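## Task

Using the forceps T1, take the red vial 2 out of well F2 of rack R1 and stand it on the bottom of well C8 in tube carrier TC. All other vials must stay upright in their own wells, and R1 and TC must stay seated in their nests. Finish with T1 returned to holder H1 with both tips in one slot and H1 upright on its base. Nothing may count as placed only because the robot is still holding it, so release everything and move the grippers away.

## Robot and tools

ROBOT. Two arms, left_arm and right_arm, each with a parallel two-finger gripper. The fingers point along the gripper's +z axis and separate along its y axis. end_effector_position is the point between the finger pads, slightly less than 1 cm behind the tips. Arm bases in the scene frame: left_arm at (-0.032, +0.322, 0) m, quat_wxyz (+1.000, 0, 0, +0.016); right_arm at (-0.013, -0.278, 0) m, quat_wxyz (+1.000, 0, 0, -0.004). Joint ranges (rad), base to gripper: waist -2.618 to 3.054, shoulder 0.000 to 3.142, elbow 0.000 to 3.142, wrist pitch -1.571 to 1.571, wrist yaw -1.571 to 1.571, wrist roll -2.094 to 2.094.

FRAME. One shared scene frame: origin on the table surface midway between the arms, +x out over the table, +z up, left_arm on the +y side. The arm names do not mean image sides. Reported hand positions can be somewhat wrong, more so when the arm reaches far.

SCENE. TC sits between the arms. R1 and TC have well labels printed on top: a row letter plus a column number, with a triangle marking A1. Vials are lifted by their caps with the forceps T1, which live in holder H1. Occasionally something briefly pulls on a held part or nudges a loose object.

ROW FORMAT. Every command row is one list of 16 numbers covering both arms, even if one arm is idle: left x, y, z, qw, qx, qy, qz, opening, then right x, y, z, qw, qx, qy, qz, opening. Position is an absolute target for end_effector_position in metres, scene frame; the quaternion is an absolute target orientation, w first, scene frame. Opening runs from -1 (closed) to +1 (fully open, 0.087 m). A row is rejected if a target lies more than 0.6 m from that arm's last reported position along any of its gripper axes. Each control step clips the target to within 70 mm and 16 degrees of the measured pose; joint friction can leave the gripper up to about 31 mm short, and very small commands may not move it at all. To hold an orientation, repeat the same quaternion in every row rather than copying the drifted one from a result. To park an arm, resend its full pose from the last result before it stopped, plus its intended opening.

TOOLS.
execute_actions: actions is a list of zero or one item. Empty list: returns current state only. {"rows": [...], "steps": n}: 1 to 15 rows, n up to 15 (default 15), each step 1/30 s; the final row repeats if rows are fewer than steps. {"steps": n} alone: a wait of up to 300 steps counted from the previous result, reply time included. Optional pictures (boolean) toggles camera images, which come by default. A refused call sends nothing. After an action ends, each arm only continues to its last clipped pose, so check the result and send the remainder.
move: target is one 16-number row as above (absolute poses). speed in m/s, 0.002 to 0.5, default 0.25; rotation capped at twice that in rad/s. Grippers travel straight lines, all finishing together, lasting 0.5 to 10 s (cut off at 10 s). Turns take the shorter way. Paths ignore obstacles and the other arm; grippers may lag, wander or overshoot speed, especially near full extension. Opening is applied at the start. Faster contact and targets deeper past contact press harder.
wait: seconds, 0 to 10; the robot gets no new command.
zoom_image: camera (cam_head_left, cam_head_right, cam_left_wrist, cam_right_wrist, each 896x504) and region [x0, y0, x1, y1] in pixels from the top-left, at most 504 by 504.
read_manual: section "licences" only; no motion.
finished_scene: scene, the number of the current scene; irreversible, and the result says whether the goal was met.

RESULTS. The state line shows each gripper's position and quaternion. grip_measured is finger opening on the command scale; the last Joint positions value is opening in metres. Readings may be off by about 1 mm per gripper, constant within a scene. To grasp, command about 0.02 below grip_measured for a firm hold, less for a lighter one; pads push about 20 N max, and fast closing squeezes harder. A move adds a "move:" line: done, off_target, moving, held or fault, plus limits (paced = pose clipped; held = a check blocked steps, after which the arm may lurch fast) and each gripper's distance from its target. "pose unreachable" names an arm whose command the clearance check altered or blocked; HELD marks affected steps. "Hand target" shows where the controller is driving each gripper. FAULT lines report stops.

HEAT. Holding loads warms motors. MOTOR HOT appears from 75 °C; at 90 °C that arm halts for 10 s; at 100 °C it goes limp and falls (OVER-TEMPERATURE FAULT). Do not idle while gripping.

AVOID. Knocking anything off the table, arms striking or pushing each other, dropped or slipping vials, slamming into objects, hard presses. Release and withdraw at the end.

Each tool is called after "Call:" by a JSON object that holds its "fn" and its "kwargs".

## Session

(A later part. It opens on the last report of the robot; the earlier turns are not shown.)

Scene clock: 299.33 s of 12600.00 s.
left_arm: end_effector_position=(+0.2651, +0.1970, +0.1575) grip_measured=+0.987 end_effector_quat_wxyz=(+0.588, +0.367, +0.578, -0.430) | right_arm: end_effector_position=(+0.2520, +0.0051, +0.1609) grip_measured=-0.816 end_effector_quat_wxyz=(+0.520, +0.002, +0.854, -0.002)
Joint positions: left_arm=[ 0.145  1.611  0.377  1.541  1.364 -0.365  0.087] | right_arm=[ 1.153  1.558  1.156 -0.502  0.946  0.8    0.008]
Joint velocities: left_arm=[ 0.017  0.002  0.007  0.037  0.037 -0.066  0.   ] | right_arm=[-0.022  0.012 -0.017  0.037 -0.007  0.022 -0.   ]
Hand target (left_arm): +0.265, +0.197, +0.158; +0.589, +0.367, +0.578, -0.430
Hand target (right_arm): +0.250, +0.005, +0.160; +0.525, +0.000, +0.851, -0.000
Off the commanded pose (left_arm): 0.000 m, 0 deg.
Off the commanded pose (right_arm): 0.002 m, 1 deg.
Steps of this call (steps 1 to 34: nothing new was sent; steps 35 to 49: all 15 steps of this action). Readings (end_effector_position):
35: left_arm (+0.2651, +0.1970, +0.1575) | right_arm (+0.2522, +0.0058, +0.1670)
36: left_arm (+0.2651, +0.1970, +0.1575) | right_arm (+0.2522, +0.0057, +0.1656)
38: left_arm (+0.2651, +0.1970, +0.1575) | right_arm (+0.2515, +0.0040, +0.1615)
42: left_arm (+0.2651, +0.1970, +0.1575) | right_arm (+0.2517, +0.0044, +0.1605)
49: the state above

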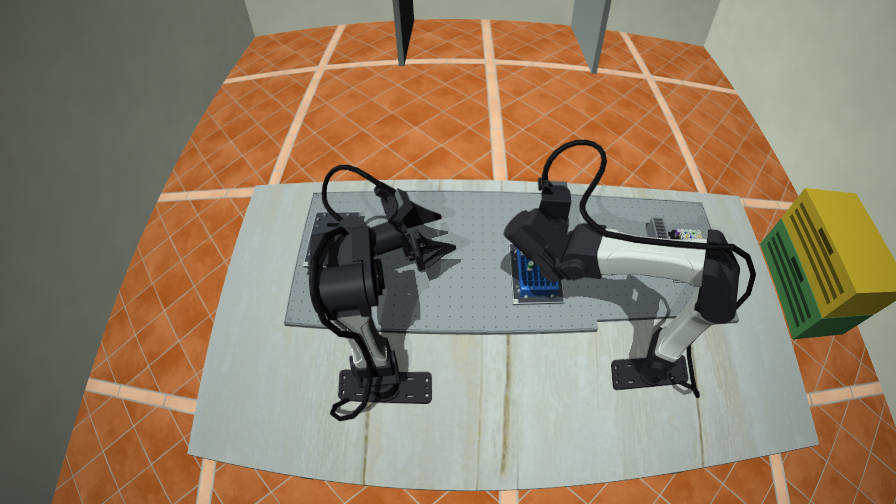

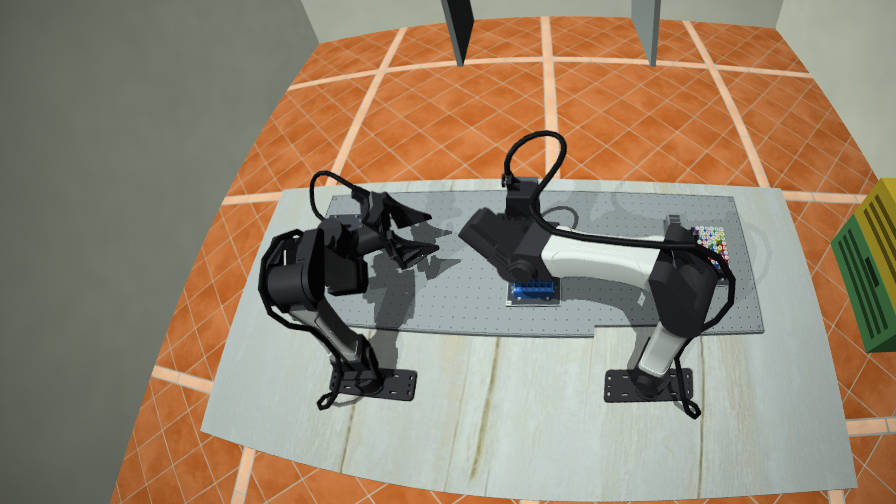

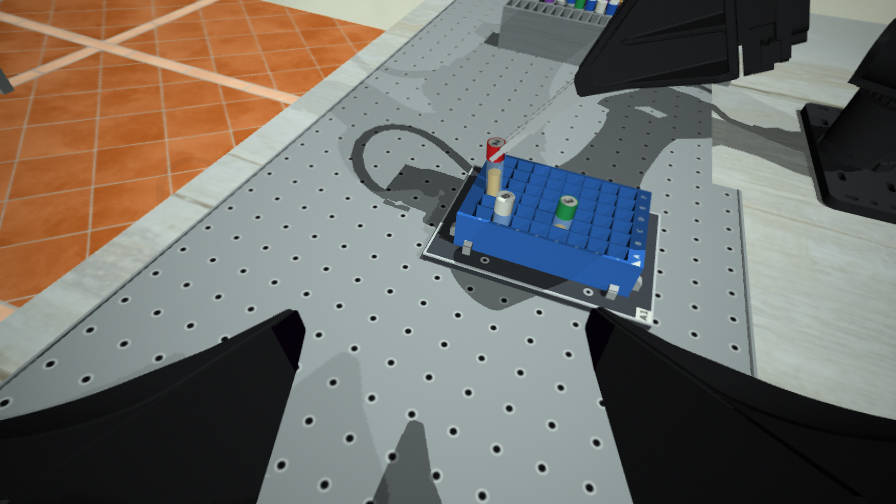

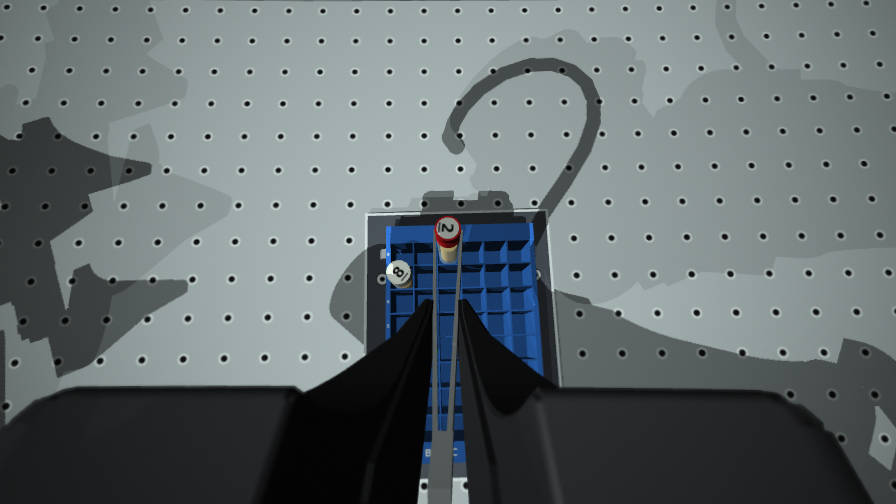

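It's in. Continue.

Call:
{"fn": "execute_actions", "kwargs": {"actions": [{"rows":[[0.2651,0.197,0.1576,0.589,0.367,0.578,-0.43,1,0.250,0.0065,0.152,0.525,0,0.851,0,-0.818]]}], "pictures": false}}

Call:
{"fn": "execute_actions", "kwargs": {"actions": [{"rows":[[0.2651,0.197,0.1576,0.589,0.367,0.578,-0.43,1,0.250,0.0065,0.144,0.525,0,0.851,0,-0.818]]}], "pictures": false}}

Call:
{"fn": "execute_actions", "kwargs": {"actions": [{"rows":[[0.2651,0.197,0.1576,0.589,0.367,0.578,-0.43,1,0.250,0.0065,0.144,0.525,0,0.851,0,-0.77]]}], "pictures": false}}

Call:
{"fn": "move", "kwargs": {"target": [0.2651,0.197,0.1576,0.589,0.367,0.578,-0.43,1,0.245,0.0065,0.2,0.525,0,0.851,0,-0.77], "speed": 0.05}}

Call:
{"fn": "zoom_image", "kwargs": {"camera": "cam_left_wrist", "region": [430,80,610,260]}}

Call:
{"fn": "move", "kwargs": {"target": [0.2651,0.197,0.1576,0.589,0.367,0.578,-0.43,1,0.3147,-0.3585,0.212,0.21,0,0.978,0,-0.80], "speed": 0.15}}

Call:
{"fn": "move", "kwargs": {"target": [0.2958,-0.0532,0.2208,0.571,0.39,0.444,-0.57,1,0.3147,-0.3585,0.195,0.21,0,0.978,0,-0.80], "speed": 0.15}}

Scene clock: 301.77 s of 12600.00 s.
left_arm: end_effector_position=(+0.2651, +0.1970, +0.1575) grip_measured=+0.987 end_effector_quat_wxyz=(+0.588, +0.367, +0.578, -0.430) | right_arm: end_effector_position=(+0.2525, +0.0055, +0.1574) grip_measured=-0.816 end_effector_quat_wxyz=(+0.522, +0.005, +0.853, +0.001)
Joint positions: left_arm=[ 0.145  1.611  0.377  1.541  1.364 -0.365  0.087] | right_arm=[ 1.153  1.558  1.137 -0.475  0.948  0.8    0.008]
Joint velocities: left_arm=[-0.007 -0.012 -0.012 -0.007  0.037  0.051 -0.   ] | right_arm=[ 0.012  0.007  0.002  0.066 -0.007 -0.037 -0.001]
Hand target (left_arm): +0.265, +0.197, +0.158; +0.589, +0.367, +0.578, -0.430
Hand target (right_arm): +0.250, +0.006, +0.152; +0.525, +0.000, +0.851, -0.000
Off the commanded pose (left_arm): 0.000 m, 0 deg.
Off the commanded pose (right_arm): 0.006 m, 1 deg.
Steps of this call (steps 1 to 58: nothing new was sent; steps 59 to 73: all 15 steps of this action). Readings (end_effector_position):
59: left_arm (+0.2651, +0.1970, +0.1575) | right_arm (+0.2521, +0.0053, +0.1603)
60: left_arm (+0.2651, +0.1970, +0.1575) | right_arm (+0.2522, +0.0053, +0.1595)
62: left_arm (+0.2651, +0.1970, +0.1575) | right_arm (+0.2518, +0.0045, +0.1569)
66: left_arm (+0.2651, +0.1970, +0.1575) | right_arm (+0.2524, +0.0053, +0.1572)
73: the state above

Scene clock: 302.27 s of 12600.00 s.
left_arm: end_effector_position=(+0.2651, +0.1970, +0.1575) grip_measured=+0.987 end_effector_quat_wxyz=(+0.588, +0.367, +0.578, -0.430) | right_arm: end_effector_position=(+0.2535, +0.0060, +0.1539) grip_measured=-0.816 end_effector_quat_wxyz=(+0.526, +0.009, +0.850, +0.005)
Joint positions: left_arm=[ 0.145  1.611  0.377  1.541  1.364 -0.365  0.087] | right_arm=[ 1.153  1.558  1.116 -0.44   0.954  0.8    0.008]
Joint velocities: left_arm=[-0.002  0.002 -0.012  0.007  0.066 -0.066  0.   ] | right_arm=[ 0.002 -0.002 -0.017  0.022  0.007  0.022 -0.001]
Hand target (left_arm): +0.265, +0.197, +0.158; +0.589, +0.367, +0.578, -0.430
Hand target (right_arm): +0.250, +0.007, +0.144; +0.525, +0.000, +0.851, +0.000
Off the commanded pose (left_arm): 0.000 m, 0 deg.
Off the commanded pose (right_arm): 0.011 m, 1 deg.
Steps of this call (steps 1 to 15: all 15 steps of this action). Readings (end_effector_position):
1: left_arm (+0.2651, +0.1970, +0.1575) | right_arm (+0.2526, +0.0058, +0.1568)
2: left_arm (+0.2651, +0.1970, +0.1575) | right_arm (+0.2527, +0.0056, +0.1556)
4: left_arm (+0.2651, +0.1970, +0.1575) | right_arm (+0.2526, +0.0048, +0.1534)
8: left_arm (+0.2651, +0.1970, +0.1575) | right_arm (+0.2533, +0.0056, +0.1537)
15: the state above

Scene clock: 302.77 s of 12600.00 s.
left_arm: end_effector_position=(+0.2651, +0.1970, +0.1575) grip_measured=+0.987 end_effector_quat_wxyz=(+0.588, +0.367, +0.578, -0.430) | right_arm: end_effector_position=(+0.2535, +0.0061, +0.1540) grip_measured=-0.770 end_effector_quat_wxyz=(+0.526, +0.009, +0.850, +0.005)
Joint positions: left_arm=[ 0.145  1.611  0.377  1.541  1.364 -0.365  0.087] | right_arm=[ 1.153  1.558  1.116 -0.439  0.954  0.8    0.01 ]
Joint velocities: left_arm=[-0.002 -0.002  0.002 -0.007  0.007 -0.007 -0.001] | right_arm=[-0.022  0.007 -0.017  0.051  0.022 -0.007 -0.001]
Hand target (left_arm): +0.265, +0.197, +0.158; +0.589, +0.367, +0.578, -0.430
Hand target (right_arm): +0.250, +0.006, +0.144; +0.525, +0.000, +0.851, -0.000
Off the commanded pose (left_arm): 0.000 m, 0 deg.
Off the commanded pose (right_arm): 0.011 m, 1 deg.
Steps of this call (steps 1 to 15: all 15 steps of this action). Readings (end_effector_position):
1: left_arm (+0.2651, +0.1970, +0.1575) | right_arm (+0.2535, +0.0060, +0.1539)
2: left_arm (+0.2651, +0.1970, +0.1575) | right_arm (+0.2535, +0.0060, +0.1540)
4: left_arm (+0.2651, +0.1970, +0.1575) | right_arm (+0.2535, +0.0061, +0.1540)
8: left_arm (+0.2651, +0.1970, +0.1575) | right_arm (+0.2535, +0.0061, +0.1540)
15: the state above

Scene clock: 304.43 s of 12600.00 s.
left_arm: end_effector_position=(+0.2651, +0.1970, +0.1575) grip_measured=+0.987 end_effector_quat_wxyz=(+0.588, +0.367, +0.578, -0.430) | right_arm: end_effector_position=(+0.2467, +0.0032, +0.1816) grip_measured=-0.770 end_effector_quat_wxyz=(+0.514, -0.010, +0.857, -0.016)
Joint positions: left_arm=[ 0.145  1.611  0.377  1.541  1.364 -0.365  0.087] | right_arm=[ 1.167  1.558  1.253 -0.644  0.954  0.808  0.01 ]
Joint velocities: left_arm=[-0.007 -0.007  0.002 -0.022  0.022 -0.037 -0.   ] | right_arm=[ 0.002 -0.002  0.002 -0.037  0.051  0.066  0.   ]
Hand target (left_arm): +0.265, +0.197, +0.158; +0.589, +0.367, +0.578, -0.430
Hand target (right_arm): +0.245, +0.006, +0.200; +0.525, -0.000, +0.851, +0.000
Off the commanded pose (left_arm): 0.000 m, 0 deg.
Off the commanded pose (right_arm): 0.019 m, 3 deg.
move: off_target (right_arm)

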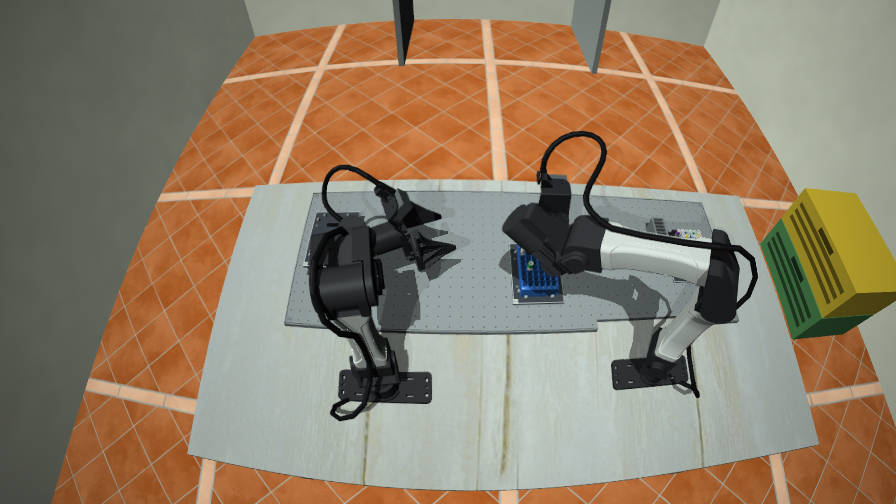

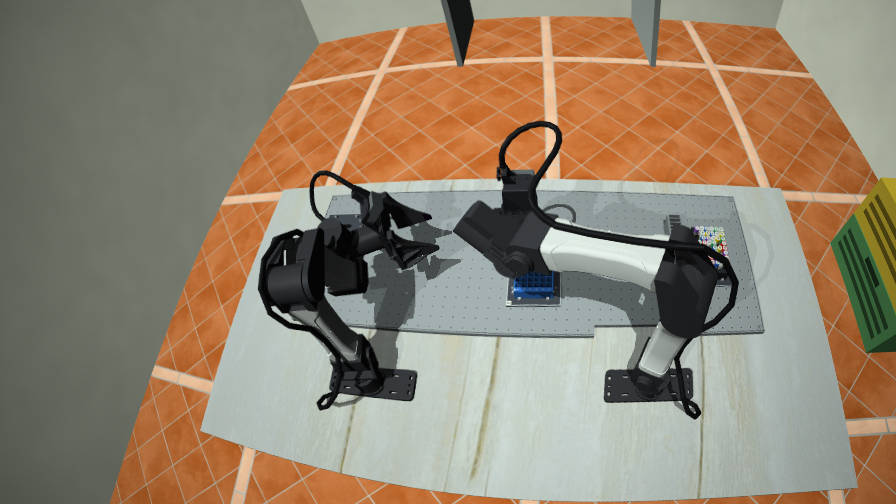

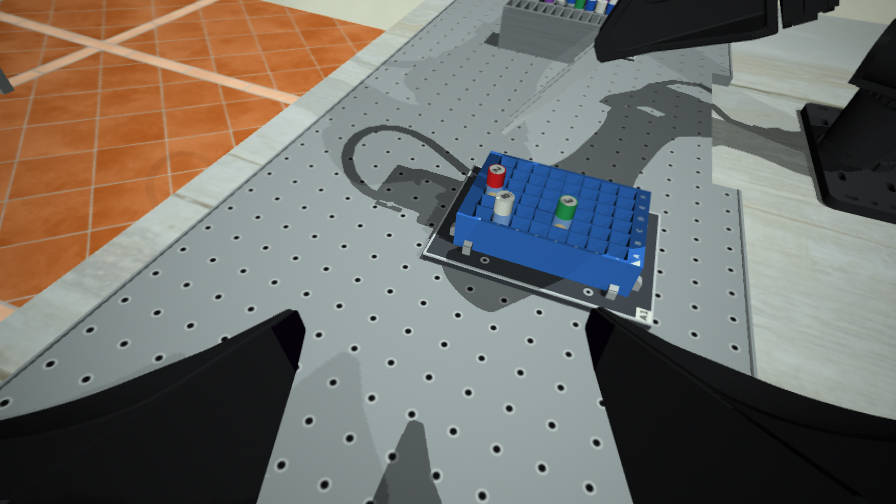

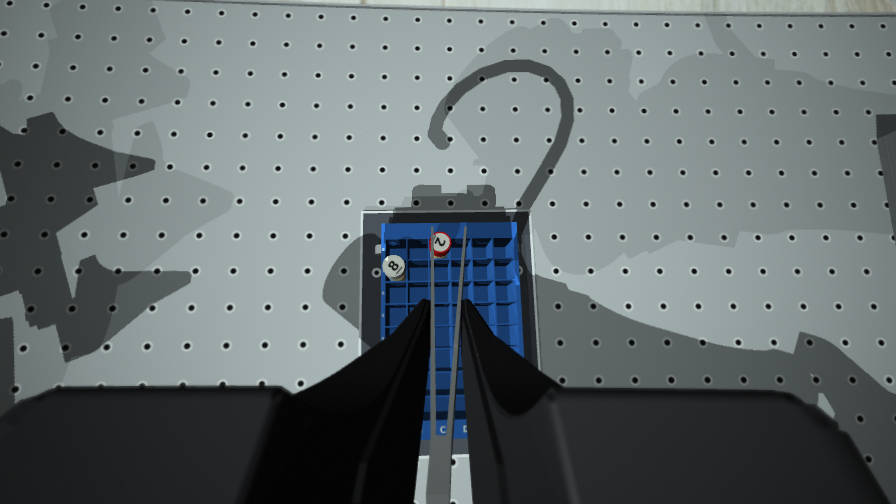

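Region (430, 80, 610, 260) of cam_left_wrist's 896x504 image, scaled by 2.800, with more detail than that image has.

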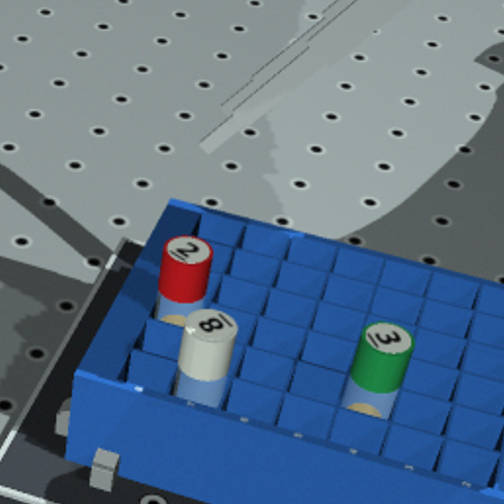

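Scene clock: 307.53 s of 12600.00 s.
left_arm: end_effector_position=(+0.2651, +0.1970, +0.1575) grip_measured=+0.987 end_effector_quat_wxyz=(+0.588, +0.367, +0.578, -0.430) | right_arm: end_effector_position=(+0.3182, -0.3607, +0.2067) grip_measured=-0.800 end_effector_quat_wxyz=(+0.210, -0.004, +0.977, -0.019)
Joint positions: left_arm=[ 0.145  1.611  0.377  1.541  1.364 -0.365  0.087] | right_arm=[-0.243  1.629  1.687 -1.208 -0.067 -0.244  0.009]
Joint velocities: left_arm=[-0.002 -0.002 -0.002  0.022 -0.037 -0.037 -0.   ] | right_arm=[ 0.002  0.017 -0.037 -0.007 -0.081  0.007 -0.001]
Hand target (left_arm): +0.265, +0.197, +0.158; +0.589, +0.367, +0.578, -0.430
Hand target (right_arm): +0.320, -0.362, +0.210; +0.211, -0.006, +0.977, -0.015
Off the commanded pose (left_arm): 0.000 m, 0 deg.
Off the commanded pose (right_arm): 0.007 m, 2 deg.
move: done

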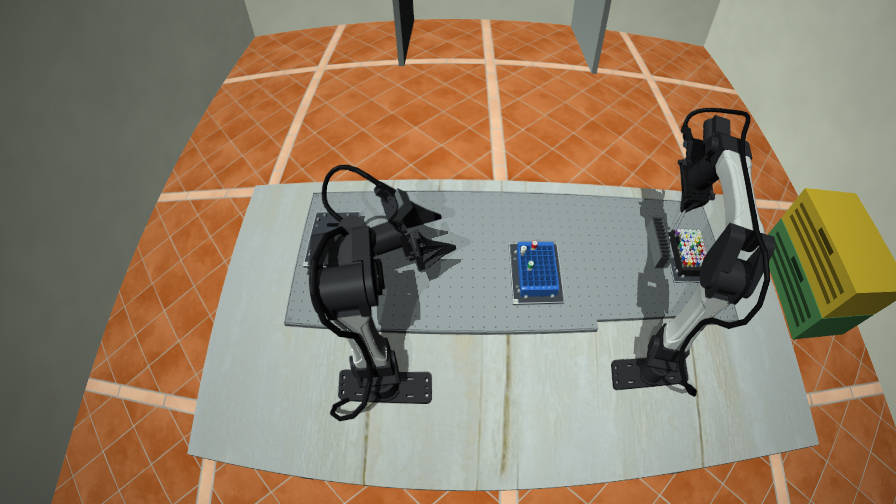

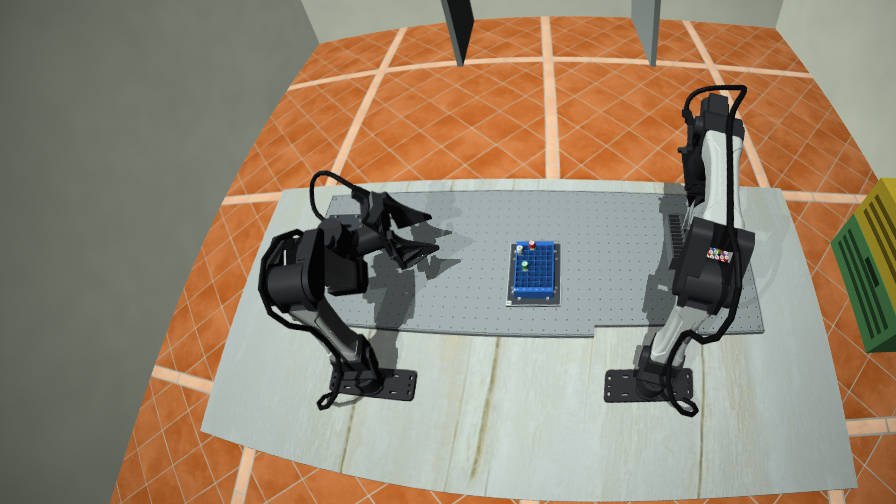

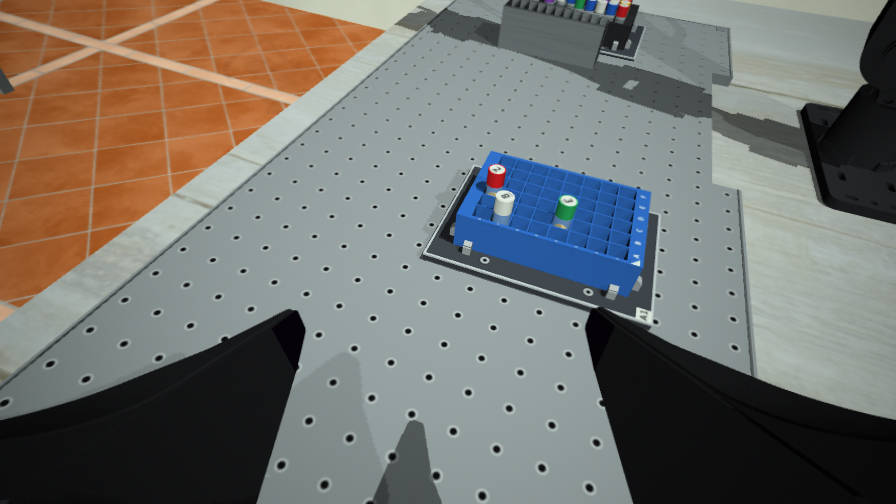

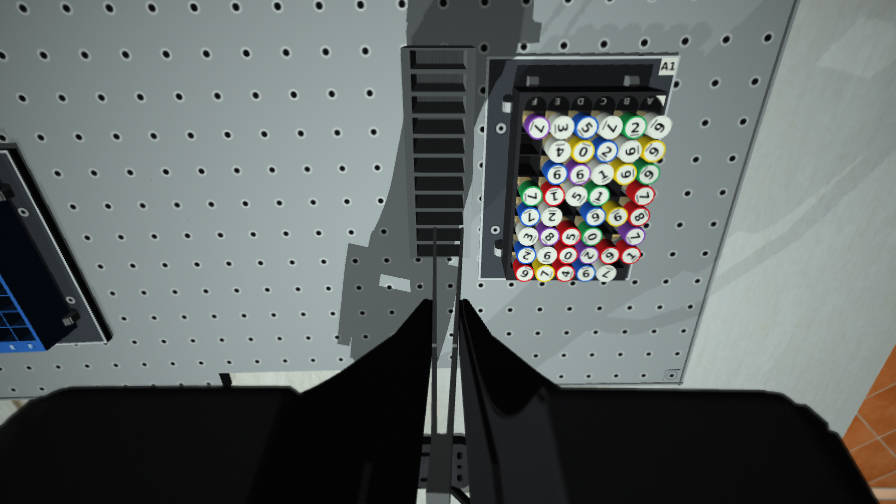

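Scene clock: 309.67 s of 12600.00 s.
left_arm: end_effector_position=(+0.2901, -0.0489, +0.2146) grip_measured=+0.987 end_effector_quat_wxyz=(+0.566, +0.390, +0.451, -0.570) | right_arm: end_effector_position=(+0.3155, -0.3570, +0.1948) grip_measured=-0.800 end_effector_quat_wxyz=(+0.201, -0.003, +0.980, -0.003)
Joint positions: left_arm=[-0.578  1.997  0.936  1.543  0.897 -0.464  0.087] | right_arm=[-0.25   1.629  1.644 -1.192 -0.096 -0.244  0.009]
Joint velocities: left_arm=[ 0.007  0.012  0.007  0.037 -0.022  0.037  0.   ] | right_arm=[-0.007 -0.012  0.012 -0.051 -0.066  0.007  0.   ]
Hand target (left_arm): +0.294, -0.053, +0.222; +0.572, +0.388, +0.444, -0.571
Hand target (right_arm): +0.315, -0.359, +0.195; +0.210, -0.000, +0.978, -0.000
Off the commanded pose (left_arm): 0.009 m, 1 deg.
Off the commanded pose (right_arm): 0.002 m, 1 deg.
move: done

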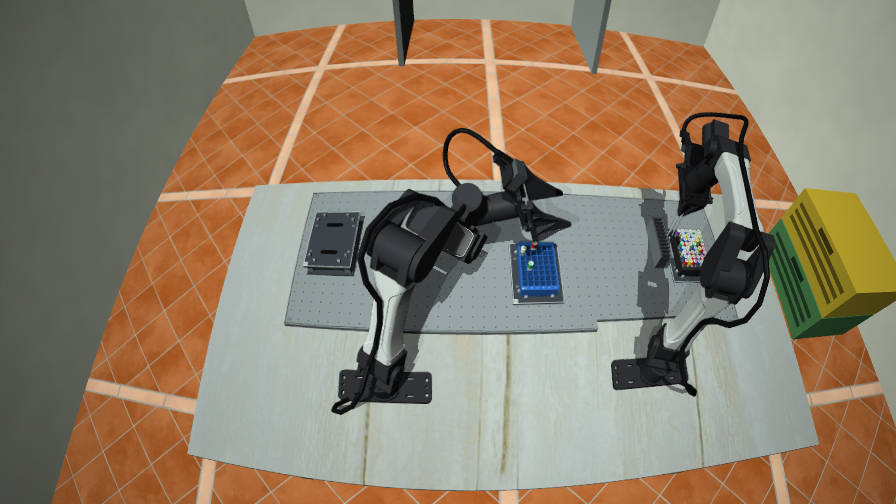

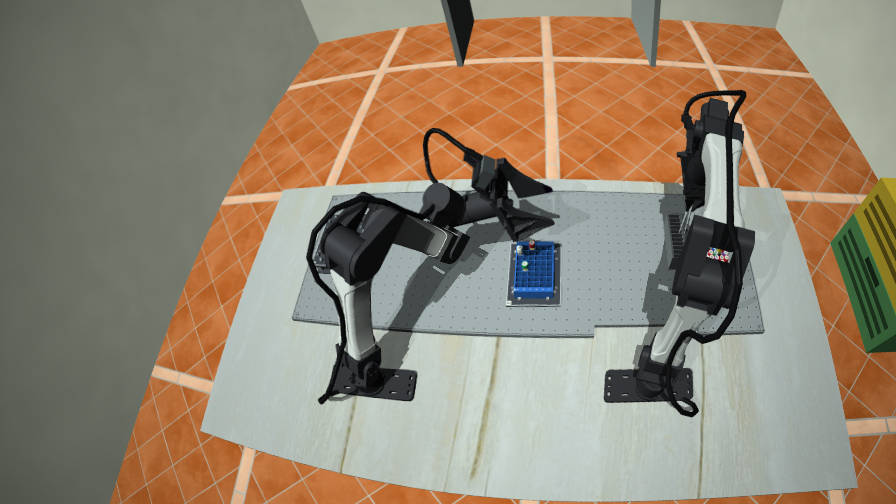

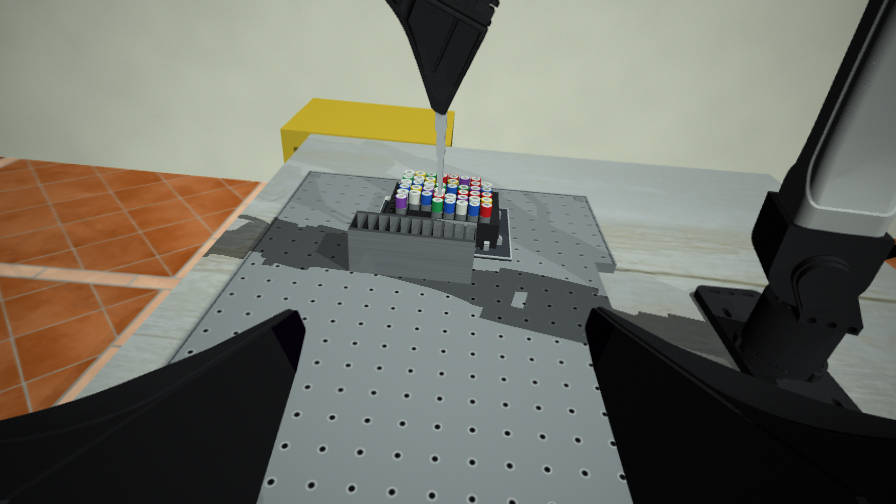

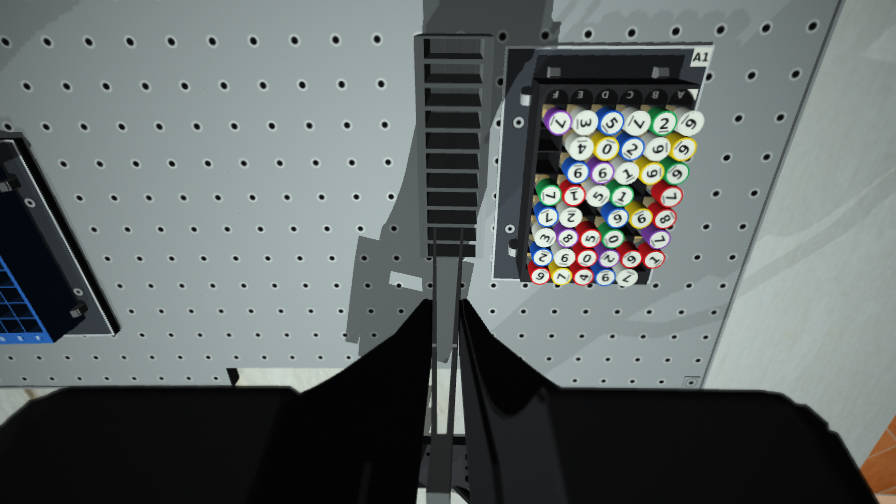

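Call:
{"fn": "move", "kwargs": {"target": [0.2901,-0.0489,0.2146,0.566,0.39,0.451,-0.57,1,0.3147,-0.36,0.165,0.21,0,0.978,0,-0.80], "speed": 0.03}}

Call:
{"fn": "zoom_image", "kwargs": {"camera": "cam_left_wrist", "region": [380,150,500,270]}}

Call:
{"fn": "zoom_image", "kwargs": {"camera": "cam_right_wrist", "region": [370,150,530,310]}}

Scene clock: 312.00 s of 12600.00 s.
left_arm: end_effector_position=(+0.2905, -0.0489, +0.2148) grip_measured=+0.987 end_effector_quat_wxyz=(+0.566, +0.389, +0.452, -0.570) | right_arm: end_effector_position=(+0.3163, -0.3570, +0.1635) grip_measured=-0.800 end_effector_quat_wxyz=(+0.198, -0.003, +0.980, -0.001)
Joint positions: left_arm=[-0.578  1.997  0.936  1.543  0.894 -0.465  0.087] | right_arm=[-0.25   1.615  1.505 -1.073 -0.098 -0.244  0.009]
Joint velocities: left_arm=[-0.022 -0.012 -0.002 -0.022 -0.051  0.037 -0.   ] | right_arm=[-0.007 -0.012  0.002  0.007 -0.066  0.051  0.   ]
Hand target (left_arm): +0.290, -0.049, +0.215; +0.566, +0.390, +0.451, -0.570
Hand target (right_arm): +0.315, -0.360, +0.165; +0.210, +0.000, +0.978, -0.001
Off the commanded pose (left_arm): 0.000 m, 0 deg.
Off the commanded pose (right_arm): 0.004 m, 1 deg.
move: done

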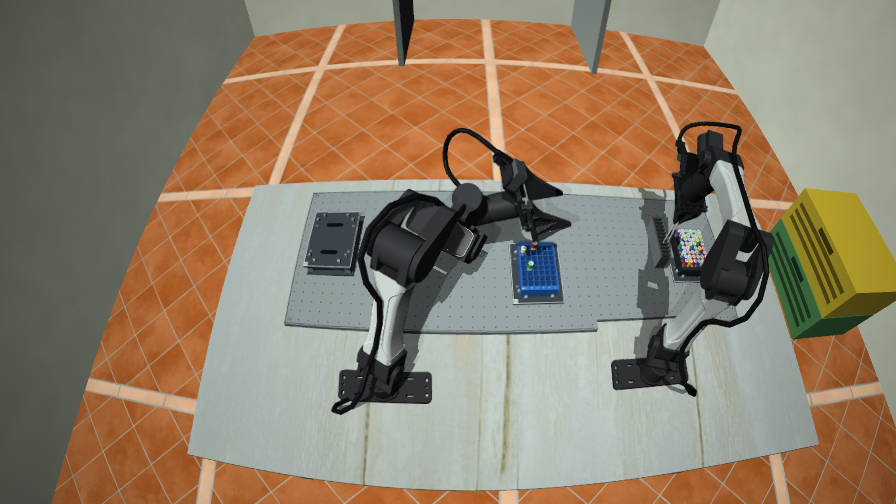

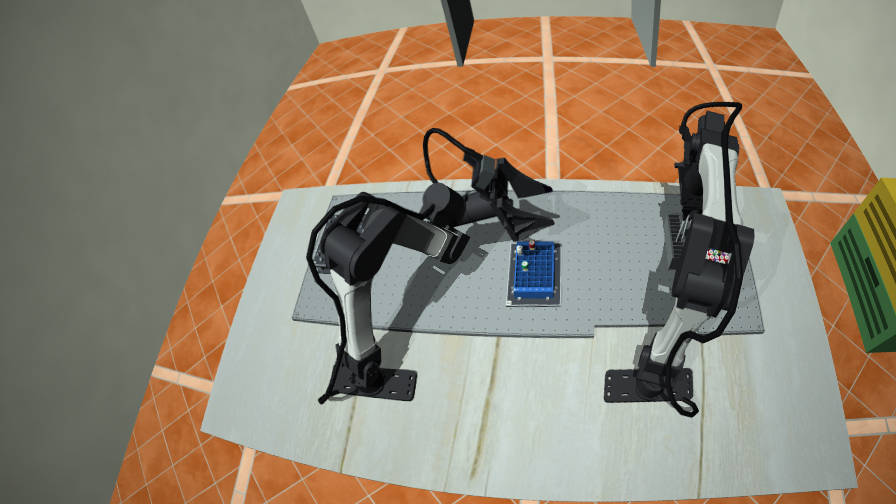

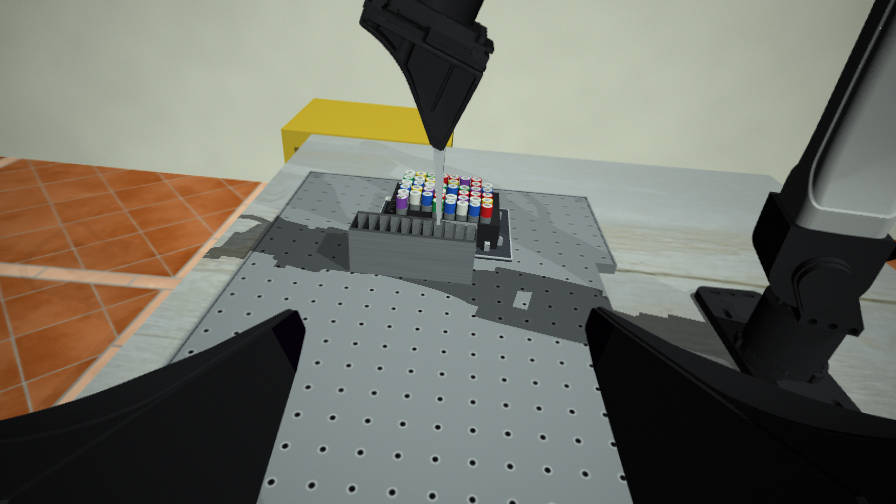

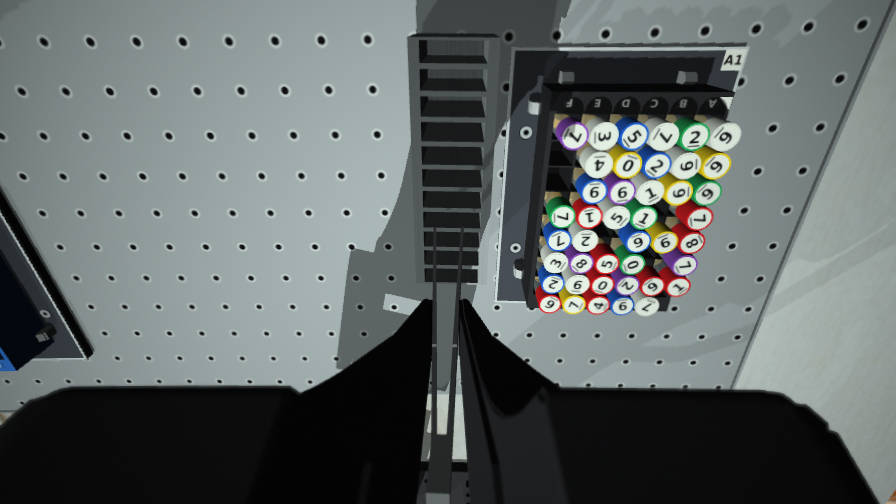

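Region (380, 150, 500, 270) of cam_left_wrist's 896x504 image, scaled by 4.200, with more detail than that image has.

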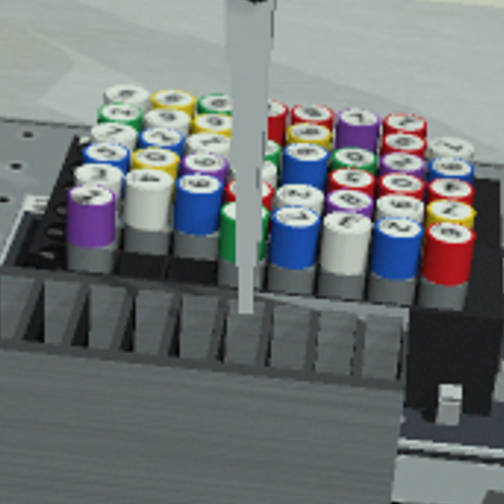

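Region (370, 150, 530, 310) of cam_right_wrist's 896x504 image, scaled by 3.150, with more detail than that image has.

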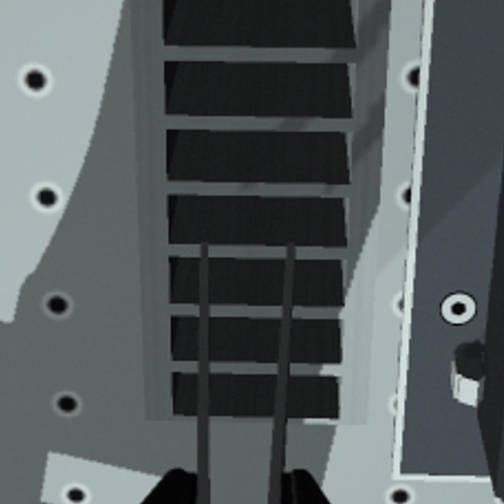

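Aligned.

Call:
{"fn": "move", "kwargs": {"target": [0.2901,-0.0489,0.2146,0.566,0.39,0.451,-0.57,1,0.314,-0.36,0.111,0.21,0,0.978,0,-0.80], "speed": 0.03}}

Call:
{"fn": "zoom_image", "kwargs": {"camera": "cam_left_wrist", "region": [380,150,500,270]}}

Scene clock: 314.93 s of 12600.00 s.
left_arm: end_effector_position=(+0.2905, -0.0489, +0.2148) grip_measured=+0.987 end_effector_quat_wxyz=(+0.566, +0.389, +0.452, -0.570) | right_arm: end_effector_position=(+0.3263, -0.3579, +0.1181) grip_measured=-0.800 end_effector_quat_wxyz=(+0.223, -0.006, +0.975, -0.003)
Joint positions: left_arm=[-0.578  1.997  0.936  1.543  0.894 -0.465  0.087] | right_arm=[-0.25   1.599  1.294 -0.827 -0.107 -0.244  0.009]
Joint velocities: left_arm=[-0.012 -0.002 -0.007  0.022  0.007 -0.007  0.   ] | right_arm=[-0.007  0.007 -0.012 -0.022 -0.051  0.037  0.001]
Hand target (left_arm): +0.290, -0.049, +0.215; +0.566, +0.390, +0.451, -0.570
Hand target (right_arm): +0.315, -0.360, +0.111; +0.210, +0.000, +0.978, -0.000
Off the commanded pose (left_arm): 0.000 m, 0 deg.
Off the commanded pose (right_arm): 0.014 m, 2 deg.
move: off_target (right_arm)

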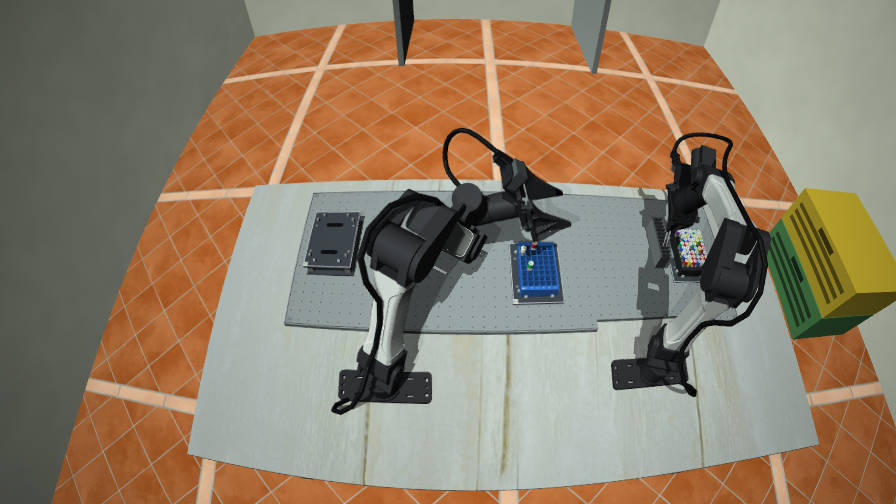

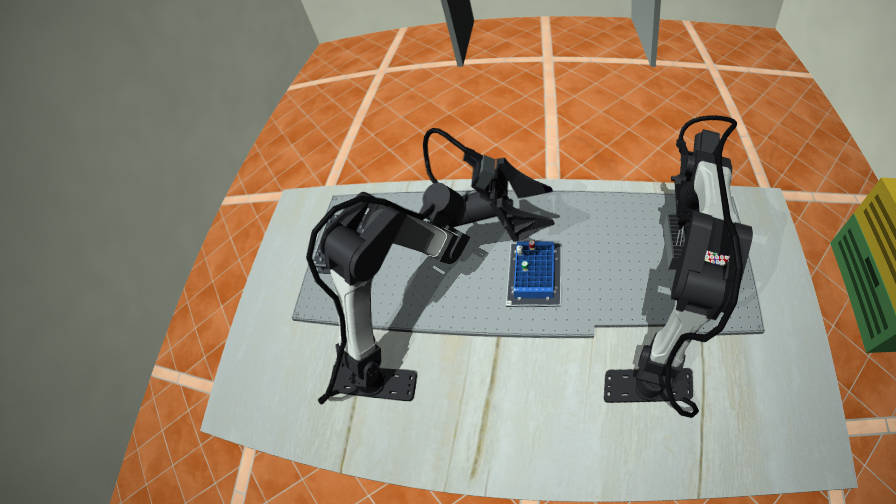

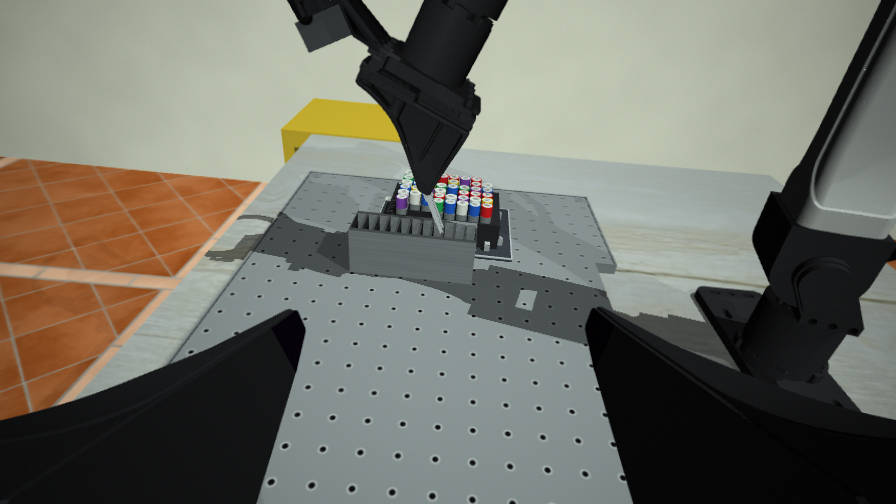

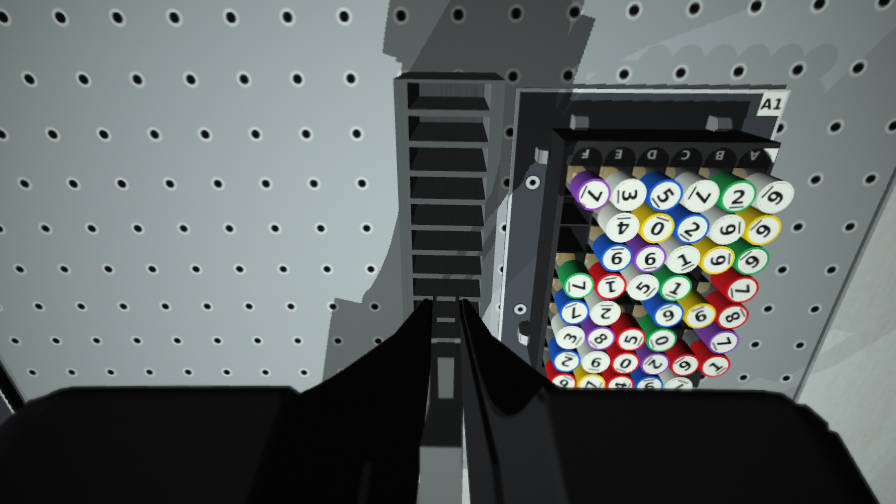

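Region (380, 150, 500, 270) of cam_left_wrist's 896x504 image, scaled by 4.200, with more detail than that image has.

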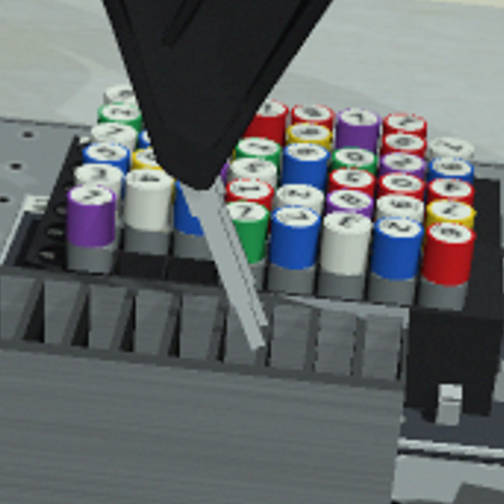

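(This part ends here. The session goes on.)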